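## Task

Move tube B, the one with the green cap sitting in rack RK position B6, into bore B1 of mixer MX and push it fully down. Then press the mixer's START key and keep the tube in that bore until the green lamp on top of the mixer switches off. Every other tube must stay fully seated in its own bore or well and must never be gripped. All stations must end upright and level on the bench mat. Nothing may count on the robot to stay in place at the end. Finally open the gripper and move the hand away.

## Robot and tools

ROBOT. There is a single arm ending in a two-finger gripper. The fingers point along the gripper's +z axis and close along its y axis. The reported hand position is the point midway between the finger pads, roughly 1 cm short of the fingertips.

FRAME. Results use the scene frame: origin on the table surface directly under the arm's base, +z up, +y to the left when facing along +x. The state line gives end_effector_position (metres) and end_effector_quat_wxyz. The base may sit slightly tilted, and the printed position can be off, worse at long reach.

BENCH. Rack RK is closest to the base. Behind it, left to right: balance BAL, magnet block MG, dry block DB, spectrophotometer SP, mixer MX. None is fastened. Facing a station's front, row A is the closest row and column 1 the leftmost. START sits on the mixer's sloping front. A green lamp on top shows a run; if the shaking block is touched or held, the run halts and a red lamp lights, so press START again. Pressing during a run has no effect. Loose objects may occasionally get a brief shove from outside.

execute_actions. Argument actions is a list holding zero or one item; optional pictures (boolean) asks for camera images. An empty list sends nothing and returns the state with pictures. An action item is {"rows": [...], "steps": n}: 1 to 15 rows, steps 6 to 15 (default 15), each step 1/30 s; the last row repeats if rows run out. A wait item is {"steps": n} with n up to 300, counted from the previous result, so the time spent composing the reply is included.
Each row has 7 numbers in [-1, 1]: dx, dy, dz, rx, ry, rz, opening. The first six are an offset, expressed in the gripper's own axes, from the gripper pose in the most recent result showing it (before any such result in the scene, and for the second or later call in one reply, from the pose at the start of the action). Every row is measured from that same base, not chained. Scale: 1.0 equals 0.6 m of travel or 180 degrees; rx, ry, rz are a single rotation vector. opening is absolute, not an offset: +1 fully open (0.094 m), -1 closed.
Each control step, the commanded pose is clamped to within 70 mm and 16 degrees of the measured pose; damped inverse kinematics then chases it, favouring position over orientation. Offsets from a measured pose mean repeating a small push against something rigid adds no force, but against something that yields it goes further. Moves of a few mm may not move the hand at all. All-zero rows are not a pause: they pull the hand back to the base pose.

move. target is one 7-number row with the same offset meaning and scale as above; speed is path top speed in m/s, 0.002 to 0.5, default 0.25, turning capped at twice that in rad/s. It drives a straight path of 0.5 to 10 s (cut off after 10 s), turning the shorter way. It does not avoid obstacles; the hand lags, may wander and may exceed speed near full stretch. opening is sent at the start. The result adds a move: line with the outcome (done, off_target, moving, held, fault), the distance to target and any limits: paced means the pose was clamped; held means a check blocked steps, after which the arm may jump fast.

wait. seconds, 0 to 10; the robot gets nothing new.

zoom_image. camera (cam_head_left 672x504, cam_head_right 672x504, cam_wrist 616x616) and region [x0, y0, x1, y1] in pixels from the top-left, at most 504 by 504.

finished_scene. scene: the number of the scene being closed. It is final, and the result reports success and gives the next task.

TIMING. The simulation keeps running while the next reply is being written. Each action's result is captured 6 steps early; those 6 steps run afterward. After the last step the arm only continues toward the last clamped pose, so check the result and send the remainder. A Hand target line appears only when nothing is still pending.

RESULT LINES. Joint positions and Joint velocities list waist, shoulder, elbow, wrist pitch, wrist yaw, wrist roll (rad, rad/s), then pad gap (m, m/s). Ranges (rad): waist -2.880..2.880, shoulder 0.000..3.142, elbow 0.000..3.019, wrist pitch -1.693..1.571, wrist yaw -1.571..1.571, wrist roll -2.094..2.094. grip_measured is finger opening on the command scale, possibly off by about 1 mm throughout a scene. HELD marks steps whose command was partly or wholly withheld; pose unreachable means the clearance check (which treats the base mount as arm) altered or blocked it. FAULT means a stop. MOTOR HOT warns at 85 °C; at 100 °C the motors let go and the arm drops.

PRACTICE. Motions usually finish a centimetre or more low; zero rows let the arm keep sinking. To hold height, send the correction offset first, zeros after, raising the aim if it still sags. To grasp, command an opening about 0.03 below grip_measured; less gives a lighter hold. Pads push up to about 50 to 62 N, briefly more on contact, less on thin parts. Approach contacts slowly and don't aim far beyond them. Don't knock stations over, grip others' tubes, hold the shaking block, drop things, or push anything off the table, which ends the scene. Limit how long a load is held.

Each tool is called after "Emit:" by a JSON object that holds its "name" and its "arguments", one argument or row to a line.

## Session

Emit:
{"name": "execute_actions", "arguments": {
  "actions": []
}}

Scene clock: 0.00 s of 9600.00 s.
end_effector_position=(-0.1324, +0.3389, +0.1852) grip_measured=+1.000 end_effector_quat_wxyz=(+0.174, +0.958, +0.223, +0.055)
Joint positions: [ 2.584  0.738  0.942 -1.578  0.505 -1.036  0.094]
Joint velocities: [-0.005 -0.005  0.017 -0.002 -0.037 -0.007  0.   ]
Motor temperatures (°C, as the motors report them): [25 28 28 26 27 29]
Hand target: -0.134, +0.346, +0.190; +0.167, +0.960, +0.218, +0.049
camera_calibration (this result's frames):
cam_wrist: T_world_to_cam=[[-0.403499, 0.842673, -0.356497, -0.2751], [0.612203, 0.538203, 0.579263, -0.20886], [0.679997, 0.0154838, -0.733051, 0.342894], [0, 0, 0, 1]] pos_world=[-0.216305, 0.338919, 0.274271]

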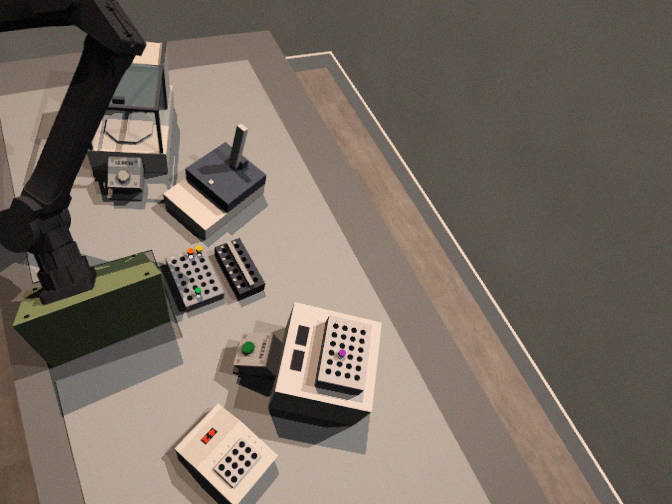

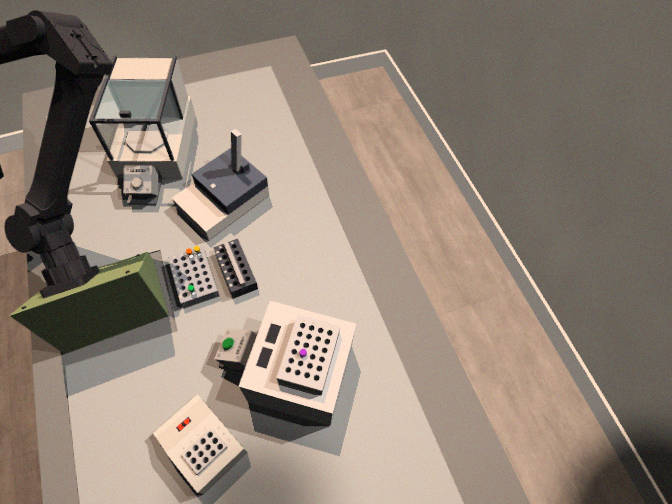

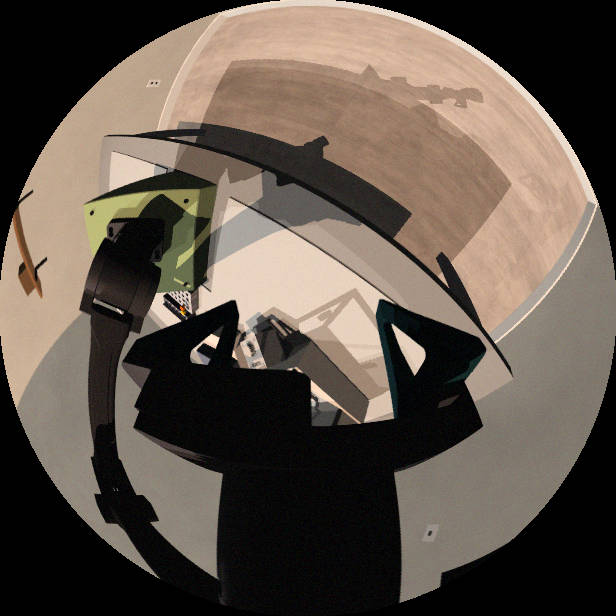

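Emit:
{"name": "zoom_image", "arguments": {
  "camera": "cam_head_right",
  "region": [0, 0, 300, 300]
}}

Emit:
{"name": "zoom_image", "arguments": {
  "camera": "cam_head_left",
  "region": [0, 0, 300, 300]
}}

Emit:
{"name": "zoom_image", "arguments": {
  "camera": "cam_head_left",
  "region": [140, 220, 280, 330]
}}

Emit:
{"name": "zoom_image", "arguments": {
  "camera": "cam_head_left",
  "region": [220, 290, 400, 430]
}}

Emit:
{"name": "zoom_image", "arguments": {
  "camera": "cam_head_right",
  "region": [140, 220, 280, 330]
}}

Emit:
{"name": "zoom_image", "arguments": {
  "camera": "cam_head_right",
  "region": [200, 290, 380, 430]
}}

Region (0, 0, 300, 300) of cam_head_right's 672x504 image, scaled by 1.680, with more detail than that image has.

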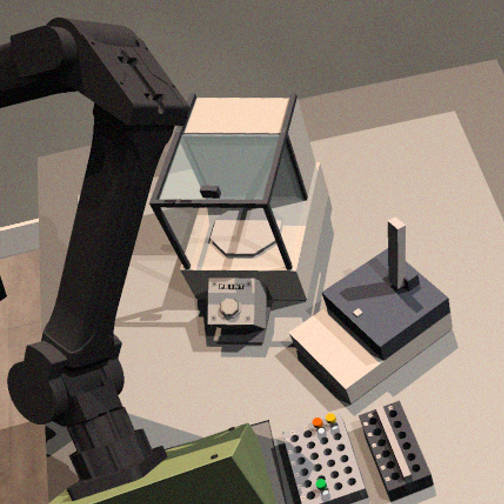

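Region (0, 0, 300, 300) of cam_head_left's 672x504 image, scaled by 1.680, with more detail than that image has.

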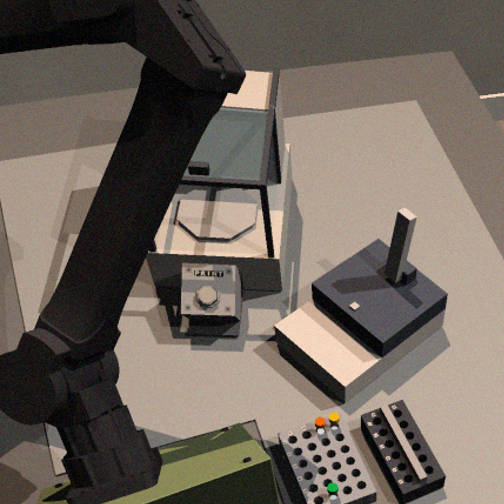

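Region (140, 220, 280, 330) of cam_head_left's 672x504 image, scaled by 3.600, with more detail than that image has; it fills the top 396 rows of this view, and the rest is white.

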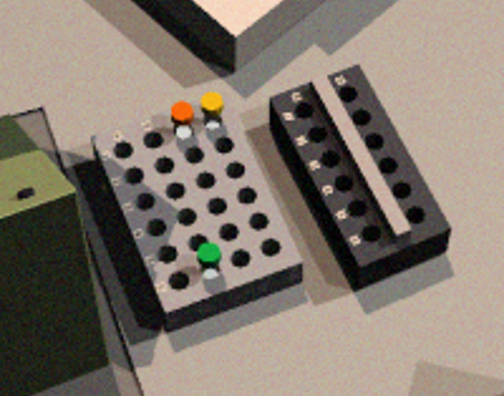

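Region (220, 290, 400, 430) of cam_head_left's 672x504 image, scaled by 2.800, with more detail than that image has.

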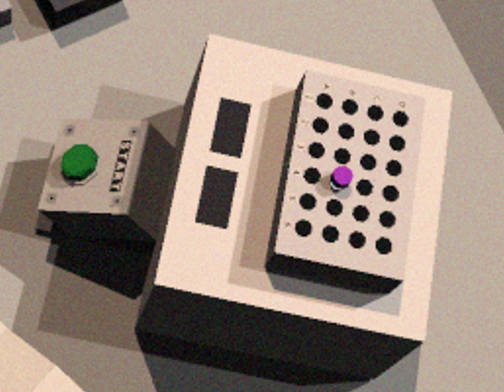

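Region (140, 220, 280, 330) of cam_head_right's 672x504 image, scaled by 3.600, with more detail than that image has; it fills the top 396 rows of this view, and the rest is white.

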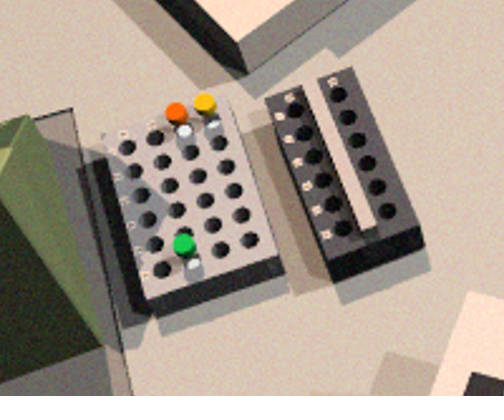

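Region (200, 290, 380, 430) of cam_head_right's 672x504 image, scaled by 2.800, with more detail than that image has.

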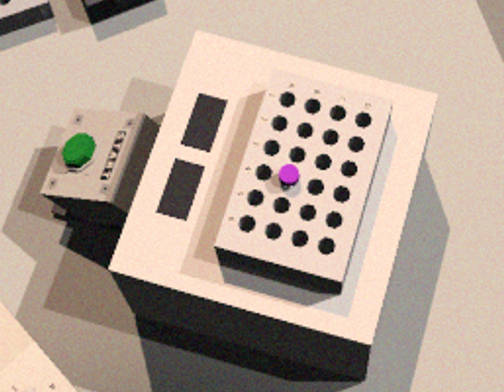

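Emit:
{"name": "move", "arguments": {
  "target": [0.263, 0.1325, -0.02, 0, 0, 0.42, -0.3],
  "speed": 0.4
}}

Scene clock: 5.70 s of 9600.00 s.
end_effector_position=(+0.0373, +0.3370, +0.2281) grip_measured=-0.298 end_effector_quat_wxyz=(+0.115, +0.892, -0.407, +0.163)
Joint positions: [ 1.31   0.422  0.908 -1.544  0.001 -0.94   0.033]
Joint velocities: [-0.005  0.005  0.012 -0.007  0.037 -0.007 -0.   ]
Motor temperatures (°C, as the motors report them): [25 28 29 26 27 29]
Hand target: +0.038, +0.346, +0.234; +0.095, +0.896, -0.402, +0.160
Off the commanded pose: 0.009 m, 2 deg.
Kept back: nothing.
move: done
camera_calibration (this result's frames):
cam_wrist: T_world_to_cam=[[0.765271, 0.639972, -0.0692477, -0.230516], [0.374231, -0.354794, 0.85678, -0.0900227], [0.523747, -0.681584, -0.511011, 0.449076], [0, 0, 0, 1]] pos_world=[-0.0251057, 0.421668, 0.29065]

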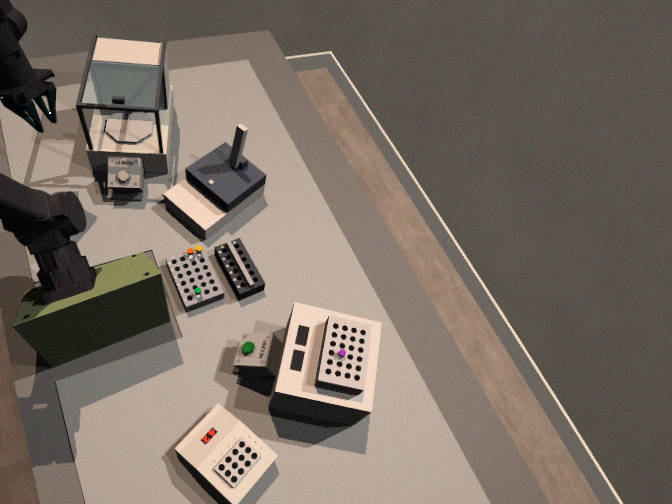

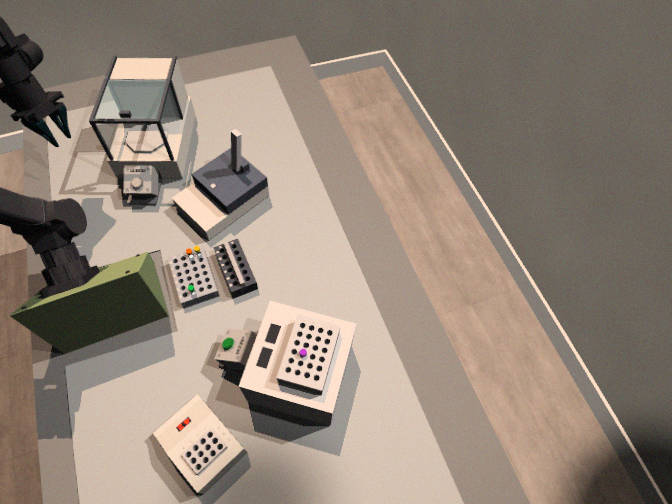

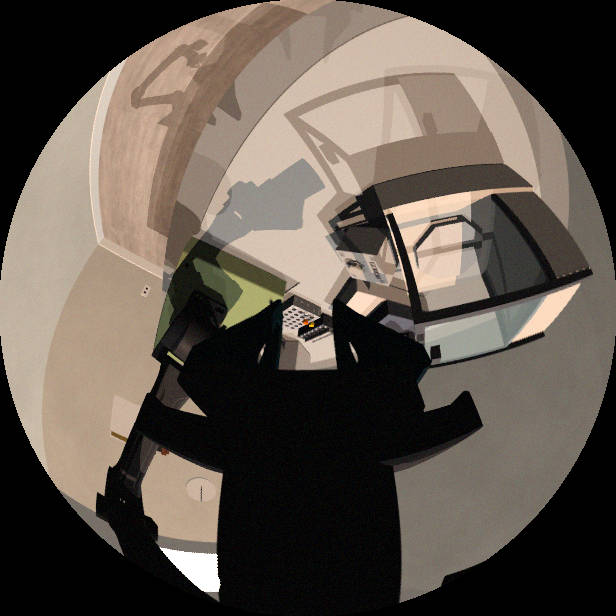

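Emit:
{"name": "move", "arguments": {
  "target": [0.605, 0.1155, 0.3125, -0.1308, -0.0923, 0.7157, -0.3],
  "speed": 0.45
}}

Scene clock: 9.50 s of 9600.00 s.
end_effector_position=(+0.2257, -0.0204, +0.1930) grip_measured=-0.298 end_effector_quat_wxyz=(-0.017, +0.002, +1.000, -0.003)
Joint positions: [-0.597  1.676  0.709 -1.256 -0.58  -0.85   0.033]
Joint velocities: [ 0.005 -0.005  0.007  0.012 -0.066  0.022  0.   ]
Motor temperatures (°C, as the motors report them): [25 28 29 26 27 29]
Hand target: +0.243, -0.030, +0.207; +0.004, -0.004, +1.000, -0.020
Off the commanded pose: 0.021 m, 2 deg.
Kept back: nothing.
move: off_target
camera_calibration (this result's frames):
cam_wrist: T_world_to_cam=[[-0.0093967, -0.999938, 0.00592775, -0.0215897], [-0.782876, 0.0110447, 0.62208, 0.0566244], [-0.622107, 0.0012048, -0.782931, 0.413861], [0, 0, 0, 1]] pos_world=[0.301593, -0.0227124, 0.288928]

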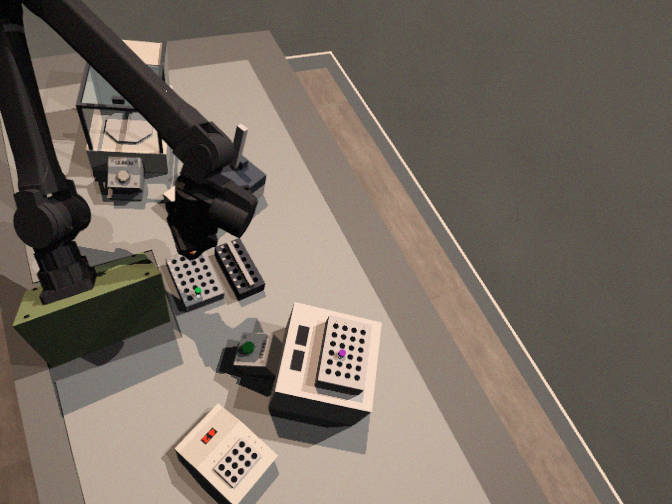

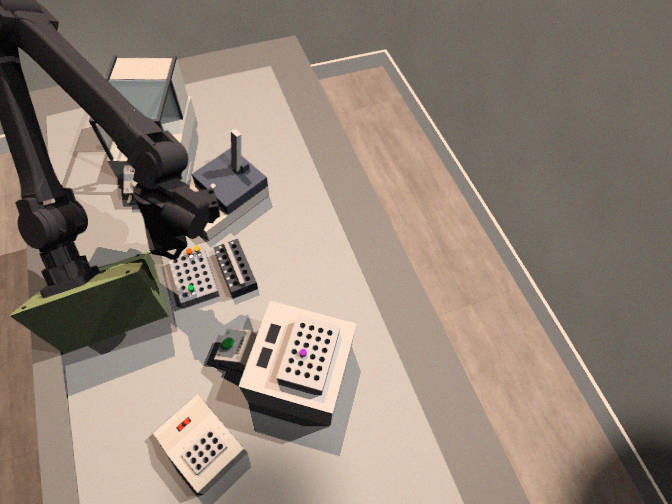

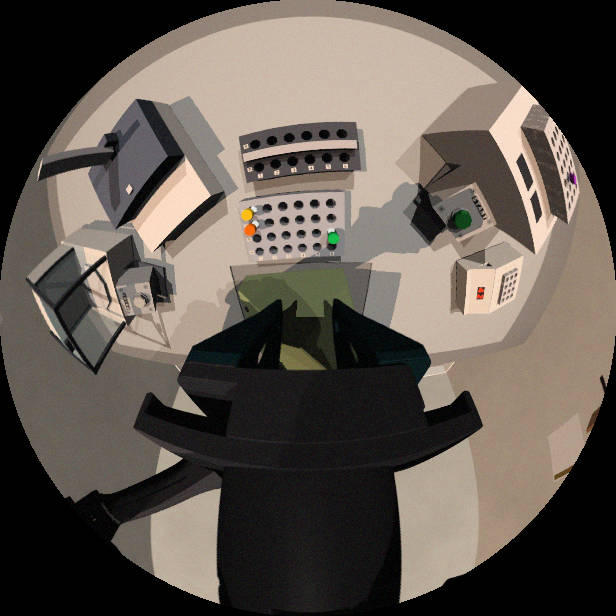

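Emit:
{"name": "zoom_image", "arguments": {
  "camera": "cam_wrist",
  "region": [230, 180, 390, 320]
}}

Region (230, 180, 390, 320) of cam_wrist's 616x616 image, scaled by 3.150, with more detail than that image has; it fills the top 441 rows of this view, and the rest is white.

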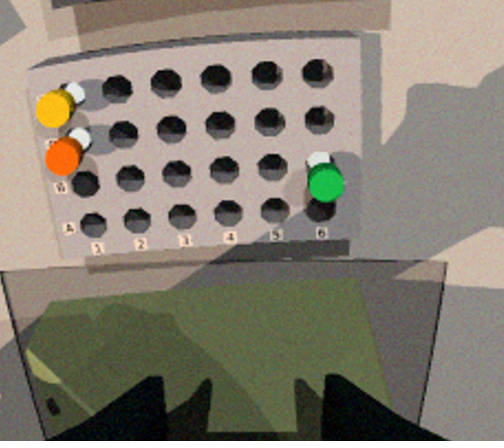

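Emit:
{"name": "move", "arguments": {
  "target": [-0.034, -0.060, 0.146, -0.002, -0.014, 0, -0.4],
  "speed": 0.2
}}

Scene clock: 11.03 s of 9600.00 s.
end_effector_position=(+0.2396, -0.0553, +0.1049) grip_measured=-0.398 end_effector_quat_wxyz=(+0.002, +0.003, +1.000, +0.006)
Joint positions: [-0.475  1.896  0.625 -0.859 -0.688 -0.712  0.028]
Joint velocities: [ 0.015  0.015 -0.007 -0.007 -0.007  0.007  0.001]
Motor temperatures (°C, as the motors report them): [25 28 29 26 27 29]
Hand target: +0.243, -0.056, +0.104; +0.006, +0.002, +1.000, +0.002
Off the commanded pose: 0.004 m, 1 deg.
Kept back: nothing.
move: done
camera_calibration (this result's frames):
cam_wrist: T_world_to_cam=[[-0.0108051, -0.999886, -0.0105843, -0.0537045], [-0.806216, 0.00244965, 0.591617, 0.130993], [-0.591523, 0.0149257, -0.80615, 0.349477], [0, 0, 0, 1]] pos_world=[0.311752, -0.0592354, 0.203665]

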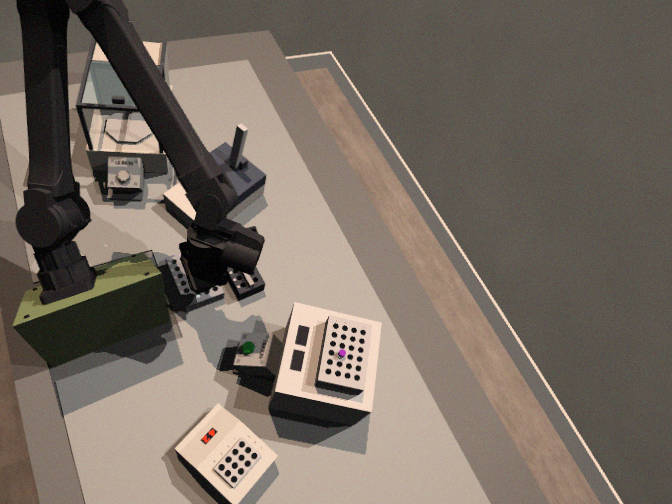

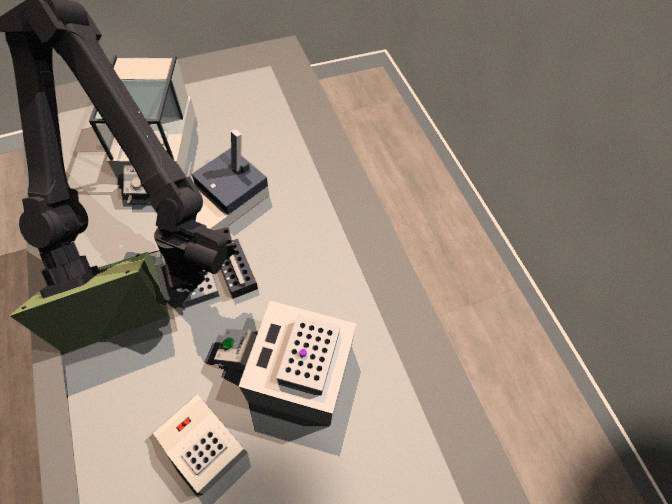

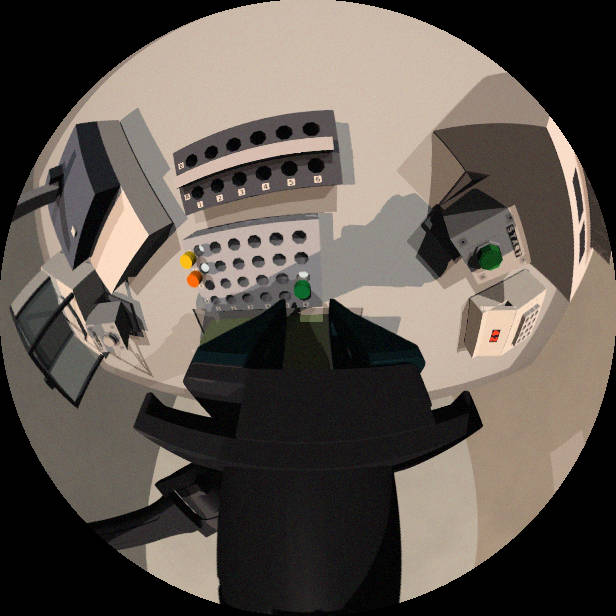

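Emit:
{"name": "zoom_image", "arguments": {
  "camera": "cam_wrist",
  "region": [250, 220, 360, 330]
}}

Region (250, 220, 360, 330) of cam_wrist's 616x616 image, scaled by 4.582, with more detail than that image has.

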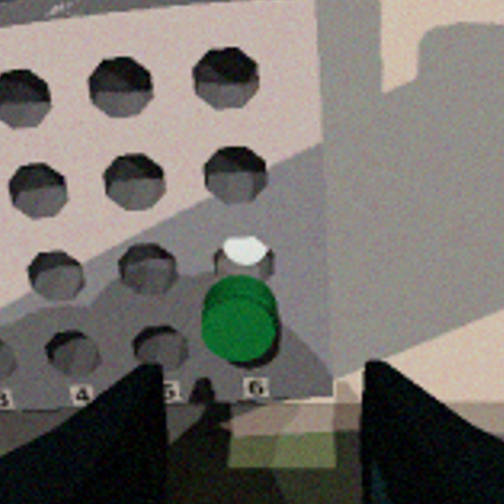

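Emit:
{"name": "execute_actions", "arguments": {
  "actions": [
    {"rows": [[-0.003,0.001,0.007,0,0,0,-0.4],[0.0,0.003,0.013,0,0,0,-0.4],[0.002,0.005,0.019,0,0,0,-0.4],[0.004,0.006,0.025,0,0,0,-0.4],[0.005,0.006,0.031,0,0,0,-0.4],[0.005,0.006,0.037,0,0,0,-0.4],[0.005,0.006,0.043,0,0,0,-0.4],[0.005,0.006,0.049,0,0,0,-0.4],[0.005,0.006,0.055,0,0,0,-0.4],[0.005,0.006,0.060,0,0,0,-0.4],[0.005,0.006,0.065,0,0,0,-0.4],[0.005,0.006,0.069,0,0,0,-0.4],[0.005,0.006,0.072,0,0,0,-0.4]], "steps": 15}
  ]
}}

Emit:
{"name": "execute_actions", "arguments": {
  "actions": [
    {"steps": 14}
  ],
  "pictures": true
}}

Scene clock: 12.00 s of 9600.00 s.
end_effector_position=(+0.2364, -0.0483, +0.0852) grip_measured=-0.398 end_effector_quat_wxyz=(+0.006, -0.005, +1.000, +0.009)
Joint positions: [-0.425  1.906  0.583 -0.769 -0.724 -0.671  0.028]
Joint velocities: [ 0.298  0.161 -0.154  0.457 -0.139  0.183 -0.   ]
Motor temperatures (°C, as the motors report them): [25 28 29 26 27 29]
Steps of this call (steps 1 to 20: nothing new was sent; steps 21 to 29: the first 9 steps of this action). Readings (end_effector_position):
21: (+0.2398, -0.0550, +0.1049)
22: (+0.2401, -0.0545, +0.1045)
24: (+0.2403, -0.0535, +0.1015)
28: (+0.2369, -0.0492, +0.0889)
29: the state above

Scene clock: 12.47 s of 9600.00 s.
end_effector_position=(+0.2362, -0.0491, +0.0645) grip_measured=-0.398 end_effector_quat_wxyz=(+0.001, +0.000, +1.000, +0.008)
Joint positions: [-0.372  1.947  0.565 -0.676 -0.743 -0.604  0.028]
Joint velocities: [-0.015 -0.005  0.012  0.022 -0.037 -0.007  0.   ]
Motor temperatures (°C, as the motors report them): [25 28 29 26 27 29]
Hand target: +0.237, -0.050, +0.062; +0.002, +0.002, +1.000, +0.007
Off the commanded pose: 0.003 m, 0 deg.
Kept back: nothing.
Steps of this call (steps 1 to 6: the last 6 steps of your previous action; steps 7 to 14: nothing new was sent). Readings (end_effector_position):
1: (+0.2362, -0.0480, +0.0814)
2: (+0.2361, -0.0478, +0.0777)
4: (+0.2361, -0.0479, +0.0709)
8: (+0.2354, -0.0486, +0.0645)
14: the state above
camera_calibration (this result's frames):
cam_wrist: T_world_to_cam=[[-0.00527025, -0.999855, -0.0161631, -0.0489817], [-0.805454, -0.00533461, 0.592634, 0.151538], [-0.592635, 0.0161419, -0.805309, 0.315035], [0, 0, 0, 1]] pos_world=[0.3085, -0.0532516, 0.163103]

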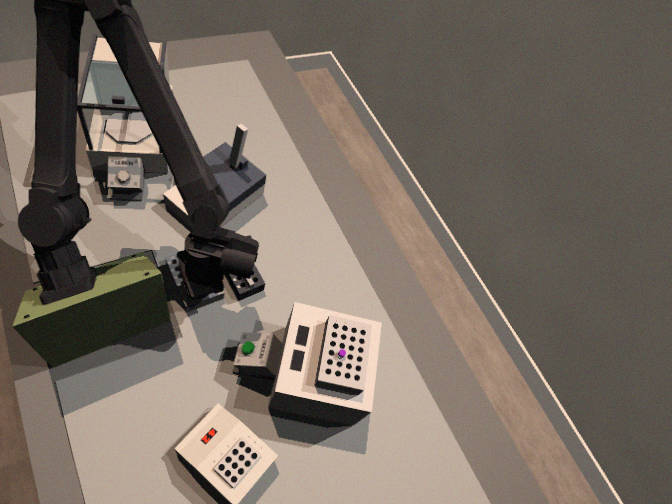

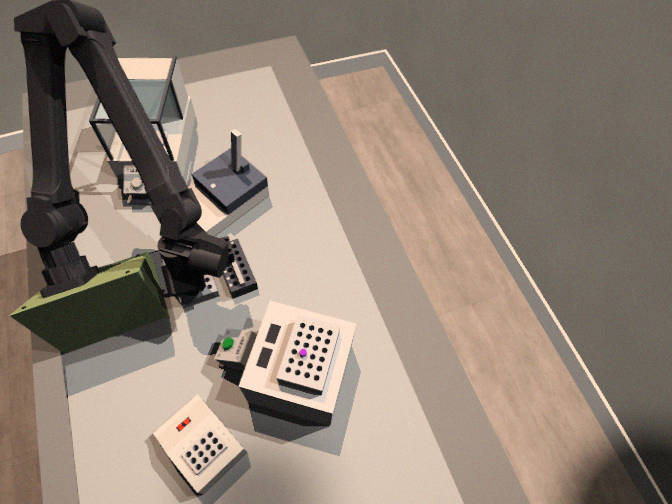

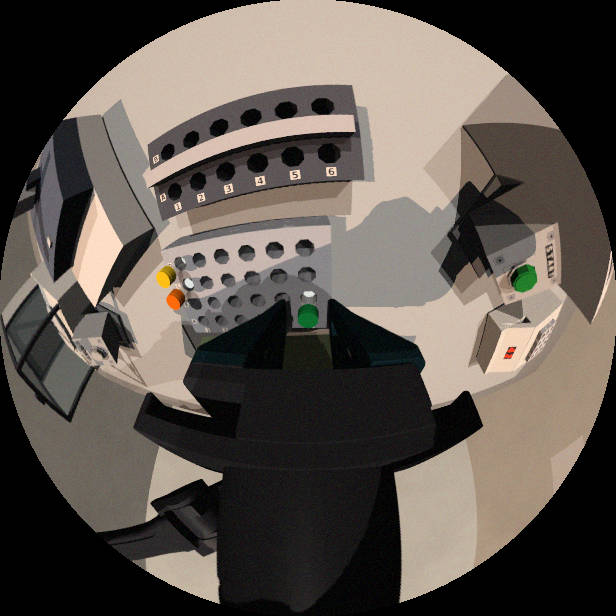

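Emit:
{"name": "zoom_image", "arguments": {
  "camera": "cam_wrist",
  "region": [260, 250, 360, 350]
}}

Region (260, 250, 360, 350) of cam_wrist's 616x616 image, scaled by 5.040, with more detail than that image has.

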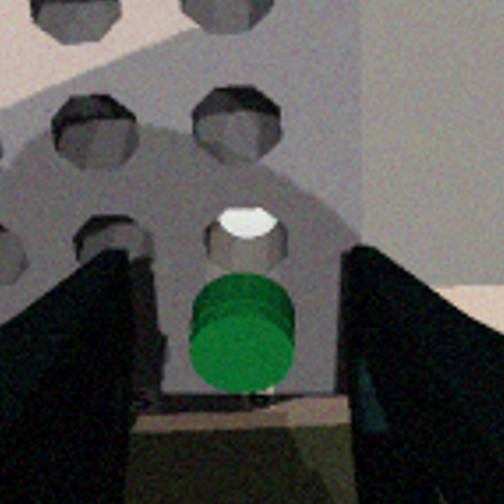

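Emit:
{"name": "execute_actions", "arguments": {
  "actions": [
    {"rows": [[-0.001,-0.002,0.006,0,0,0,-0.45],[-0.001,-0.002,0.008,0,0,0,-0.5],[-0.001,-0.002,0.010,0,0,0,-0.55],[-0.001,-0.002,0.010,0,0,0,-0.6]], "steps": 12}
  ]
}}

Emit:
{"name": "execute_actions", "arguments": {
  "actions": [
    {"steps": 8}
  ],
  "pictures": true
}}

Emit:
{"name": "zoom_image", "arguments": {
  "camera": "cam_wrist",
  "region": [260, 250, 360, 350]
}}

Scene clock: 13.17 s of 9600.00 s.
end_effector_position=(+0.2379, -0.0495, +0.0640) grip_measured=-0.597 end_effector_quat_wxyz=(+0.005, -0.000, +1.000, +0.008)
Joint positions: [-0.371  1.948  0.565 -0.667 -0.747 -0.599  0.019]
Joint velocities: [-0.005  0.005 -0.007  0.007  0.051  0.022 -0.004]
Motor temperatures (°C, as the motors report them): [25 28 29 26 27 29]
Steps of this call (steps 1 to 15: nothing new was sent; steps 16 to 21: the first 6 steps of this action). Readings (end_effector_position):
16: (+0.2362, -0.0490, +0.0645)
17: (+0.2365, -0.0489, +0.0645)
19: (+0.2374, -0.0492, +0.0643)
21: the state above

Scene clock: 13.43 s of 9600.00 s.
end_effector_position=(+0.2379, -0.0496, +0.0637) grip_measured=-0.598 end_effector_quat_wxyz=(+0.005, -0.000, +1.000, +0.008)
Joint positions: [-0.37   1.949  0.565 -0.666 -0.747 -0.598  0.019]
Joint velocities: [-0.005 -0.005  0.002  0.002  0.007  0.022 -0.001]
Motor temperatures (°C, as the motors report them): [25 28 29 26 27 29]
Hand target: +0.237, -0.050, +0.059; +0.001, +0.000, +1.000, +0.009
Off the commanded pose: 0.005 m, 0 deg.
Kept back: nothing.
Steps of this call (steps 1 to 6: the last 6 steps of your previous action; steps 7 to 8: nothing new was sent). Readings (end_effector_position):
1: (+0.2379, -0.0495, +0.0639)
2: (+0.2379, -0.0496, +0.0638)
4: (+0.2379, -0.0496, +0.0637)
8: the state above
camera_calibration (this result's frames):
cam_wrist: T_world_to_cam=[[-0.0038071, -0.999866, -0.0159136, -0.0498229], [-0.809146, -0.00627073, 0.587574, 0.154528], [-0.587595, 0.0151134, -0.809014, 0.314502], [0, 0, 0, 1]] pos_world=[0.309646, -0.0536004, 0.162847]

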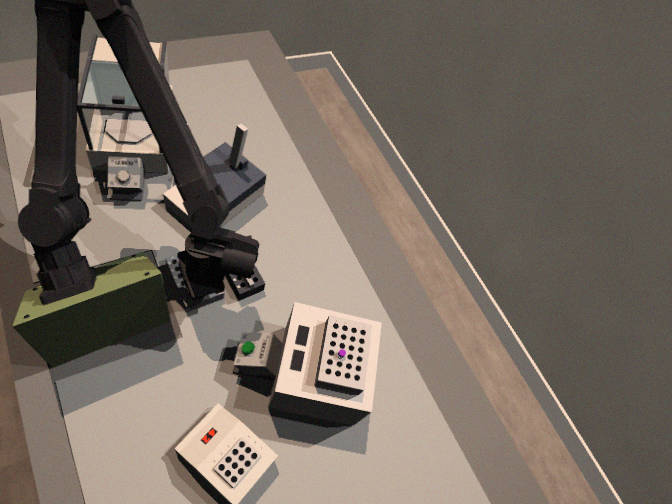

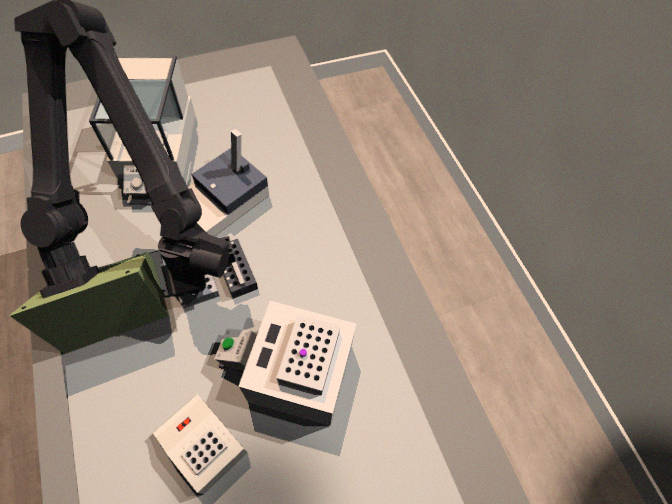

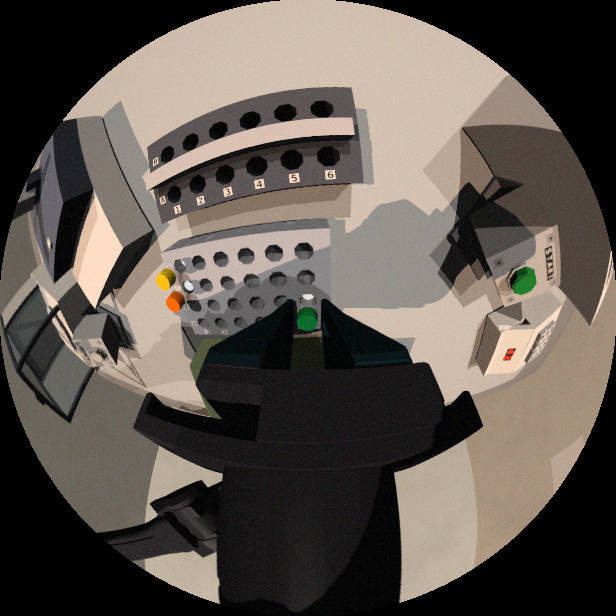

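Region (260, 250, 360, 350) of cam_wrist's 616x616 image, scaled by 5.040, with more detail than that image has.

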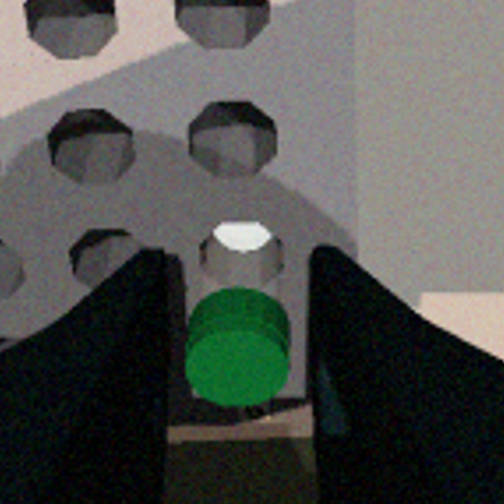

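Emit:
{"name": "execute_actions", "arguments": {
  "actions": [
    {"rows": [[0.004,-0.001,0.009,0,0.002,0,-0.6],[0.006,-0.001,0.010,0,0.002,0,-0.6],[0.008,-0.001,0.011,0,0.002,0,-0.6],[0.009,-0.001,0.012,0,0.002,0,-0.6]], "steps": 12}
  ]
}}

Emit:
{"name": "execute_actions", "arguments": {
  "actions": [
    {"steps": 8}
  ],
  "pictures": true
}}

Emit:
{"name": "zoom_image", "arguments": {
  "camera": "cam_wrist",
  "region": [260, 250, 360, 350]
}}

Scene clock: 13.90 s of 9600.00 s.
end_effector_position=(+0.2343, -0.0492, +0.0619) grip_measured=-0.598 end_effector_quat_wxyz=(+0.004, -0.000, +1.000, +0.008)
Joint positions: [-0.37   1.949  0.555 -0.656 -0.747 -0.598  0.019]
Joint velocities: [ 0.005  0.005 -0.061  0.022 -0.022  0.007 -0.001]
Motor temperatures (°C, as the motors report them): [25 28 29 26 27 29]
Steps of this call (steps 1 to 8: nothing new was sent; steps 9 to 14: the first 6 steps of this action). Readings (end_effector_position):
9: (+0.2379, -0.0496, +0.0637)
10: (+0.2377, -0.0496, +0.0636)
12: (+0.2366, -0.0496, +0.0629)
14: the state above

Scene clock: 14.17 s of 9600.00 s.
end_effector_position=(+0.2327, -0.0490, +0.0611) grip_measured=-0.598 end_effector_quat_wxyz=(+0.004, +0.001, +1.000, +0.009)
Joint positions: [-0.37   1.951  0.552 -0.653 -0.747 -0.598  0.019]
Joint velocities: [-0.024 -0.015  0.002  0.007 -0.007 -0.037 -0.001]
Motor temperatures (°C, as the motors report them): [25 28 29 26 27 29]
Hand target: +0.233, -0.050, +0.057; +0.002, -0.001, +1.000, +0.008
Off the commanded pose: 0.005 m, 0 deg.
Kept back: nothing.
Steps of this call (steps 1 to 6: the last 6 steps of your previous action; steps 7 to 8: nothing new was sent). Readings (end_effector_position):
1: (+0.2336, -0.0490, +0.0616)
2: (+0.2328, -0.0488, +0.0613)
4: (+0.2325, -0.0488, +0.0611)
8: the state above
camera_calibration (this result's frames):
cam_wrist: T_world_to_cam=[[-0.00586927, -0.999835, -0.0171827, -0.0487017], [-0.808049, -0.00538039, 0.58909, 0.151607], [-0.589086, 0.017342, -0.807884, 0.309658], [0, 0, 0, 1]] pos_world=[0.304635, -0.0532481, 0.160021]

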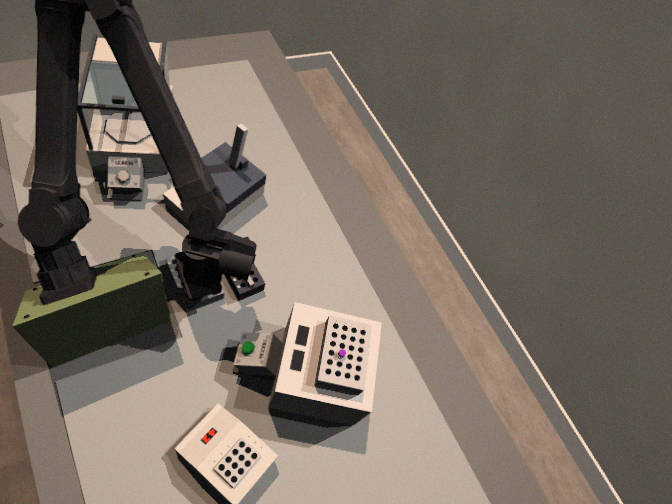

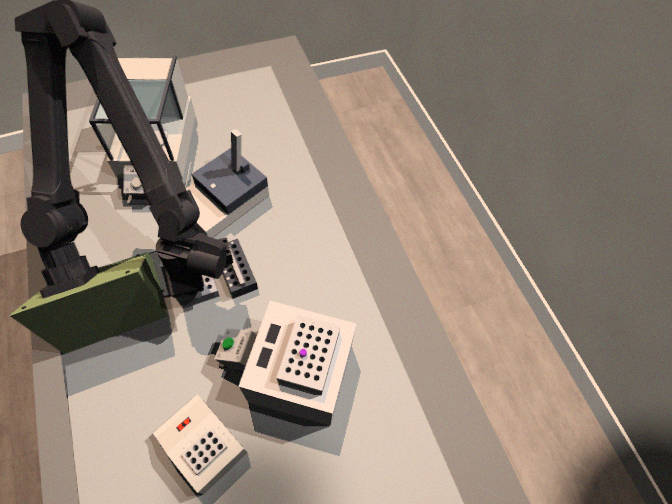

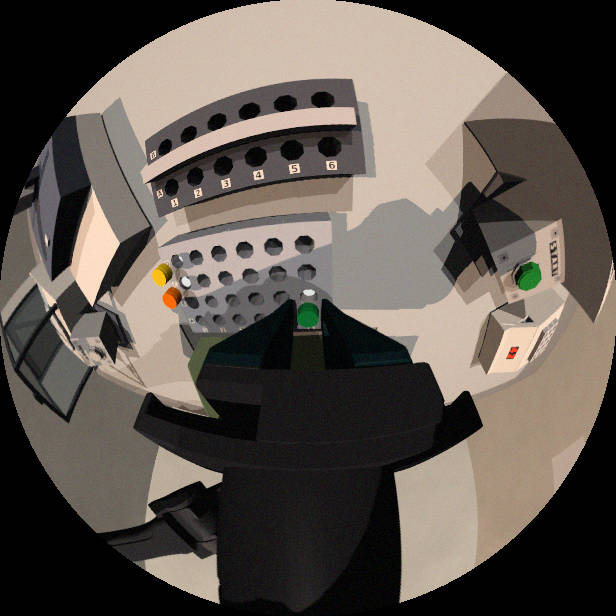

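Region (260, 250, 360, 350) of cam_wrist's 616x616 image, scaled by 5.040, with more detail than that image has.

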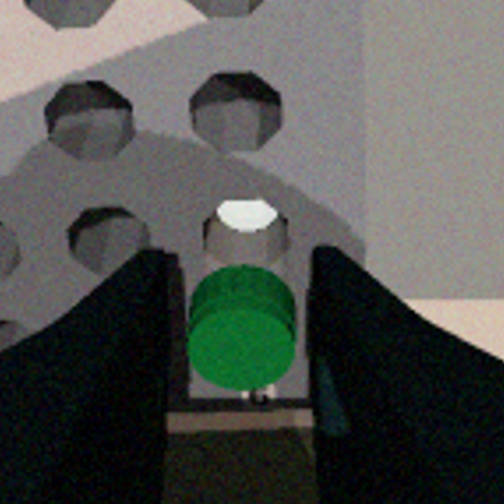

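Emit:
{"name": "execute_actions", "arguments": {
  "actions": [
    {"rows": [[0,-0.001,0.004,0,0,0,-0.68],[0,-0.001,0.002,0,0,0,-0.74],[0,-0.001,0.0,0,0,0,-0.78],[0,-0.001,0.0,0,0,0,-0.81],[0,-0.001,0.0,0,0,0,-0.81],[0,-0.001,0.0,0,0,0,-0.81],[-0.004,-0.002,-0.006,0.001,-0.004,0,-0.81],[-0.008,-0.003,-0.012,0.002,-0.008,0,-0.81],[-0.012,-0.004,-0.018,0.0035,-0.012,0,-0.81],[-0.015,-0.005,-0.023,0.0045,-0.015,0,-0.81]], "steps": 15}
  ]
}}

Emit:
{"name": "execute_actions", "arguments": {
  "actions": [
    {"steps": 8}
  ]
}}

Scene clock: 15.03 s of 9600.00 s.
end_effector_position=(+0.2329, -0.0492, +0.0614) grip_measured=-0.783 end_effector_quat_wxyz=(+0.004, +0.001, +1.000, +0.009)
Joint positions: [-0.372  1.95   0.552 -0.653 -0.747 -0.598  0.01 ]
Joint velocities: [-0.044 -0.024  0.017 -0.002 -0.066 -0.066 -0.   ]
Motor temperatures (°C, as the motors report them): [25 28 29 26 27 29]
Steps of this call (steps 1 to 17: nothing new was sent; steps 18 to 26: the first 9 steps of this action). Readings (end_effector_position):
18: (+0.2328, -0.0490, +0.0611)
19: (+0.2328, -0.0490, +0.0611)
21: (+0.2328, -0.0490, +0.0611)
25: (+0.2328, -0.0491, +0.0611)
26: the state above

Scene clock: 15.30 s of 9600.00 s.
end_effector_position=(+0.2369, -0.0508, +0.0684) grip_measured=-0.783 end_effector_quat_wxyz=(+0.017, +0.001, +1.000, +0.005)
Joint positions: [-0.391  1.932  0.552 -0.653 -0.747 -0.598  0.01 ]
Joint velocities: [-0.015 -0.005 -0.022 -0.012 -0.022 -0.007 -0.   ]
Motor temperatures (°C, as the motors report them): [25 28 29 26 27 29]
Hand target: +0.242, -0.053, +0.075; +0.027, +0.001, +1.000, +0.001
Off the commanded pose: 0.008 m, 1 deg.
Kept back: nothing.
Steps of this call (steps 1 to 6: the last 6 steps of your previous action; steps 7 to 8: nothing new was sent). Readings (end_effector_position):
1: (+0.2333, -0.0495, +0.0622)
2: (+0.2340, -0.0499, +0.0635)
4: (+0.2355, -0.0506, +0.0663)
8: the state above

Emit:
{"name": "execute_actions", "arguments": {
  "actions": [
    {"rows": [[-0.010,-0.003,-0.014,0.0,0.0,0,-0.81],[-0.011,-0.002,-0.017,0.0,0.003,0,-0.81],[-0.012,-0.002,-0.020,0,0.005,0,-0.81],[-0.012,-0.002,-0.023,0,0.005,0,-0.81],[-0.012,-0.002,-0.026,0,0.005,0,-0.81],[-0.012,-0.002,-0.029,0,0.005,0,-0.81],[-0.012,-0.002,-0.032,0,0.005,0,-0.81],[-0.012,-0.002,-0.035,0,0.005,0,-0.81],[-0.012,-0.002,-0.038,0,0.005,0,-0.81],[-0.012,-0.002,-0.041,0,0.005,0,-0.81],[-0.012,-0.002,-0.044,0,0.005,0,-0.81],[-0.012,-0.002,-0.047,0,0.005,0,-0.81],[-0.012,-0.002,-0.050,0,0.005,0,-0.81],[-0.012,-0.002,-0.053,0,0.005,0,-0.81],[-0.012,-0.002,-0.056,0,0.005,0,-0.81]], "steps": 15}
  ]
}}

Scene clock: 16.07 s of 9600.00 s.
end_effector_position=(+0.2289, -0.0488, +0.0751) grip_measured=-0.783 end_effector_quat_wxyz=(-0.005, +0.014, +1.000, +0.010)
Joint positions: [-0.408  1.928  0.569 -0.744 -0.72  -0.629  0.01 ]
Joint velocities: [-0.161 -0.073  0.081 -0.252  0.037 -0.11  -0.   ]
Motor temperatures (°C, as the motors report them): [25 28 29 26 27 29]
Steps of this call (steps 1 to 14: nothing new was sent; steps 15 to 23: the first 9 steps of this action). Readings (end_effector_position):
15: (+0.2359, -0.0507, +0.0684)
16: (+0.2345, -0.0502, +0.0686)
18: (+0.2312, -0.0489, +0.0694)
22: (+0.2290, -0.0486, +0.0734)
23: the state above

Emit:
{"name": "execute_actions", "arguments": {
  "actions": [
    {"rows": [[-0.028,-0.005,-0.048,0.003,-0.010,-0.008,-0.81],[-0.030,-0.005,-0.052,0.003,-0.011,-0.008,-0.81],[-0.032,-0.005,-0.056,0.003,-0.011,-0.008,-0.81],[-0.032,-0.005,-0.061,0.003,-0.011,-0.008,-0.81],[-0.032,-0.005,-0.066,0.003,-0.011,-0.008,-0.81],[-0.032,-0.005,-0.072,0.003,-0.011,-0.008,-0.81],[-0.032,-0.005,-0.078,0.003,-0.011,-0.008,-0.81],[-0.032,-0.005,-0.085,0.003,-0.011,-0.008,-0.81],[-0.032,-0.005,-0.092,0.003,-0.011,-0.008,-0.81],[-0.032,-0.005,-0.100,0.003,-0.011,-0.008,-0.81],[-0.032,-0.005,-0.108,0.003,-0.011,-0.008,-0.81],[-0.032,-0.005,-0.116,0.003,-0.011,-0.008,-0.81]], "steps": 15}
  ],
  "pictures": true
}}

Scene clock: 16.70 s of 9600.00 s.
end_effector_position=(+0.2318, -0.0500, +0.1059) grip_measured=-0.783 end_effector_quat_wxyz=(-0.007, +0.019, +1.000, +0.011)
Joint positions: [-0.478  1.885  0.616 -0.89  -0.682 -0.701  0.01 ]
Joint velocities: [-0.259 -0.161  0.168 -0.432  0.051 -0.154 -0.001]
Motor temperatures (°C, as the motors report them): [25 28 29 26 27 29]
Off your previous action's commanded pose: 0.022 m, 2 deg at its last step (step 6 of this call).
Steps of this call (steps 1 to 6: the last 6 steps of your previous action; steps 7 to 10: nothing new was sent; steps 11 to 19: the first 9 steps of this action). Readings (end_effector_position):
11: (+0.2289, -0.0489, +0.0904)
12: (+0.2289, -0.0485, +0.0907)
14: (+0.2296, -0.0483, +0.0924)
18: (+0.2315, -0.0495, +0.1022)
19: the state above
camera_calibration (this result's frames):
cam_wrist: T_world_to_cam=[[-0.0426094, -0.998879, -0.020602, -0.0399998], [-0.794903, 0.0214021, 0.606358, 0.120929], [-0.605238, 0.0422131, -0.794925, 0.348994], [0, 0, 0, 1]] pos_world=[0.305647, -0.0572752, 0.203273]

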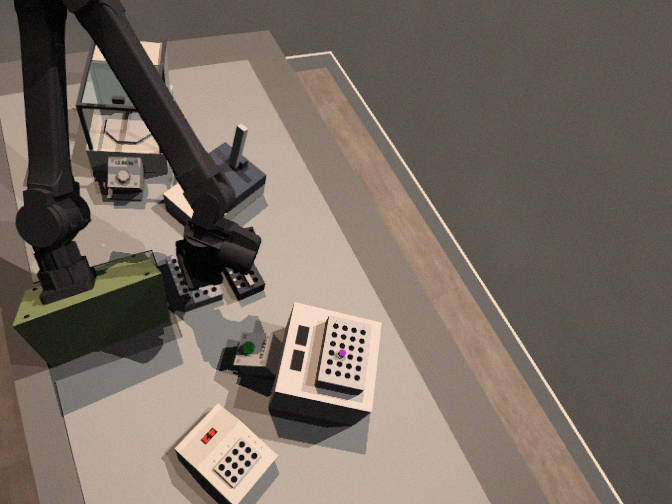

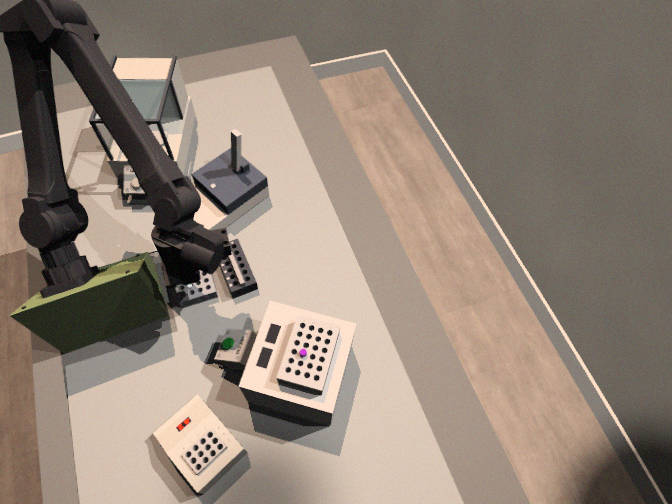

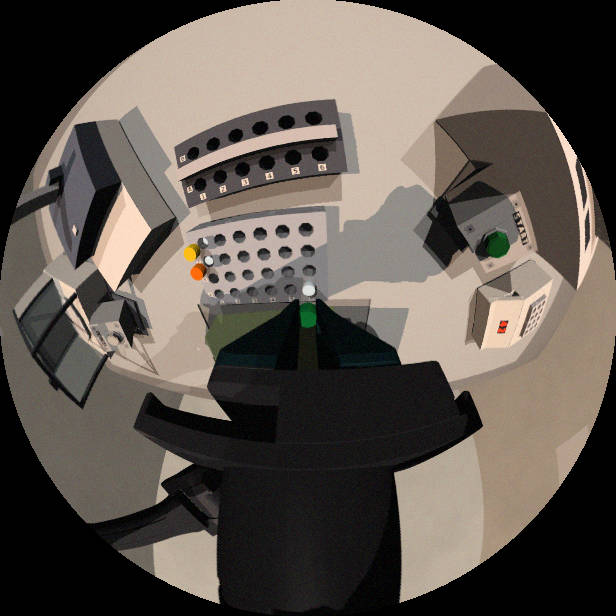

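Emit:
{"name": "move", "arguments": {
  "target": [-0.3645, -0.354, -0.353, 0, -0.012, -0.012, -0.81],
  "speed": 0.3
}}

Scene clock: 18.87 s of 9600.00 s.
end_effector_position=(+0.4350, -0.2719, +0.2939) grip_measured=-0.783 end_effector_quat_wxyz=(+0.002, +0.007, +1.000, +0.013)
Joint positions: [-0.718  2.521  1.817 -1.581 -0.552 -0.954  0.01 ]
Joint velocities: [-0.015  0.005  0.007  0.002 -0.095  0.037 -0.   ]
Motor temperatures (°C, as the motors report them): [25 28 29 26 27 29]
Hand target: +0.439, -0.280, +0.308; +0.011, +0.002, +1.000, +0.008
Off your previous action's commanded pose: 0.020 m, 3 deg at its last step (step 6 of this call).
Off the commanded pose: 0.019 m, 1 deg.
Kept back: nothing.
move: off_target
camera_calibration (this result's frames):
cam_wrist: T_world_to_cam=[[-0.0184879, -0.999481, -0.0263643, -0.258144], [-0.805797, -0.00071562, 0.592192, 0.176075], [-0.591904, 0.0321927, -0.805365, 0.625295], [0, 0, 0, 1]] pos_world=[0.507222, -0.278014, 0.392515]

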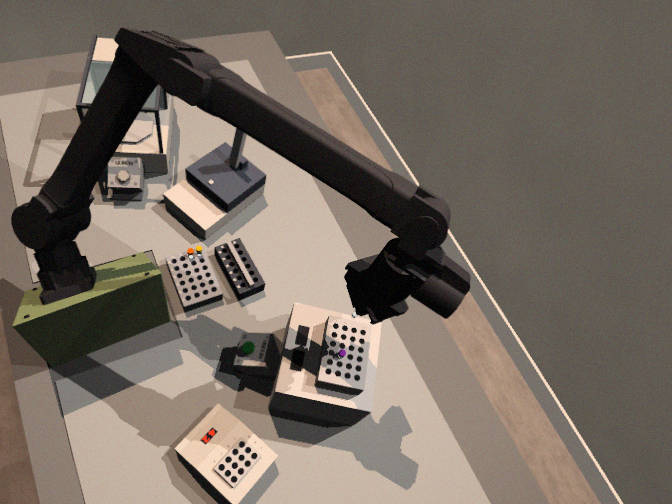

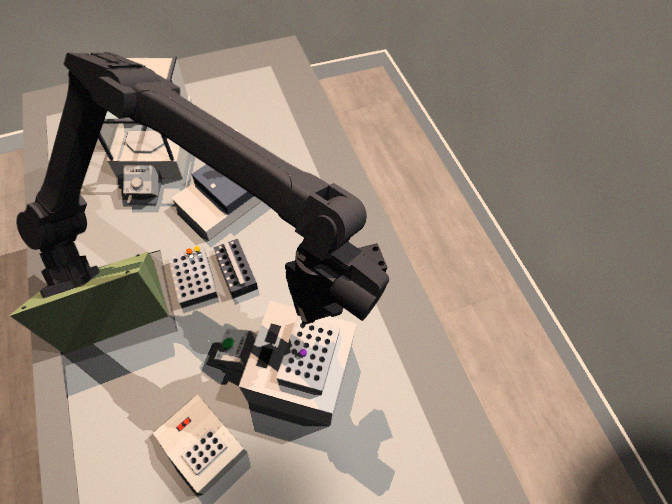

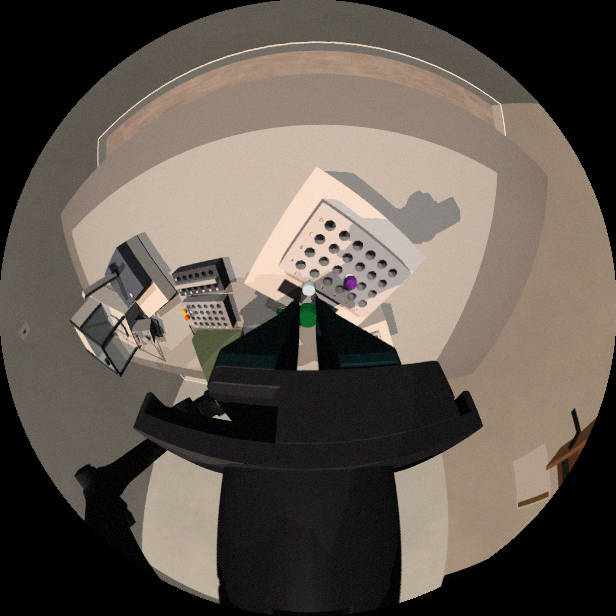

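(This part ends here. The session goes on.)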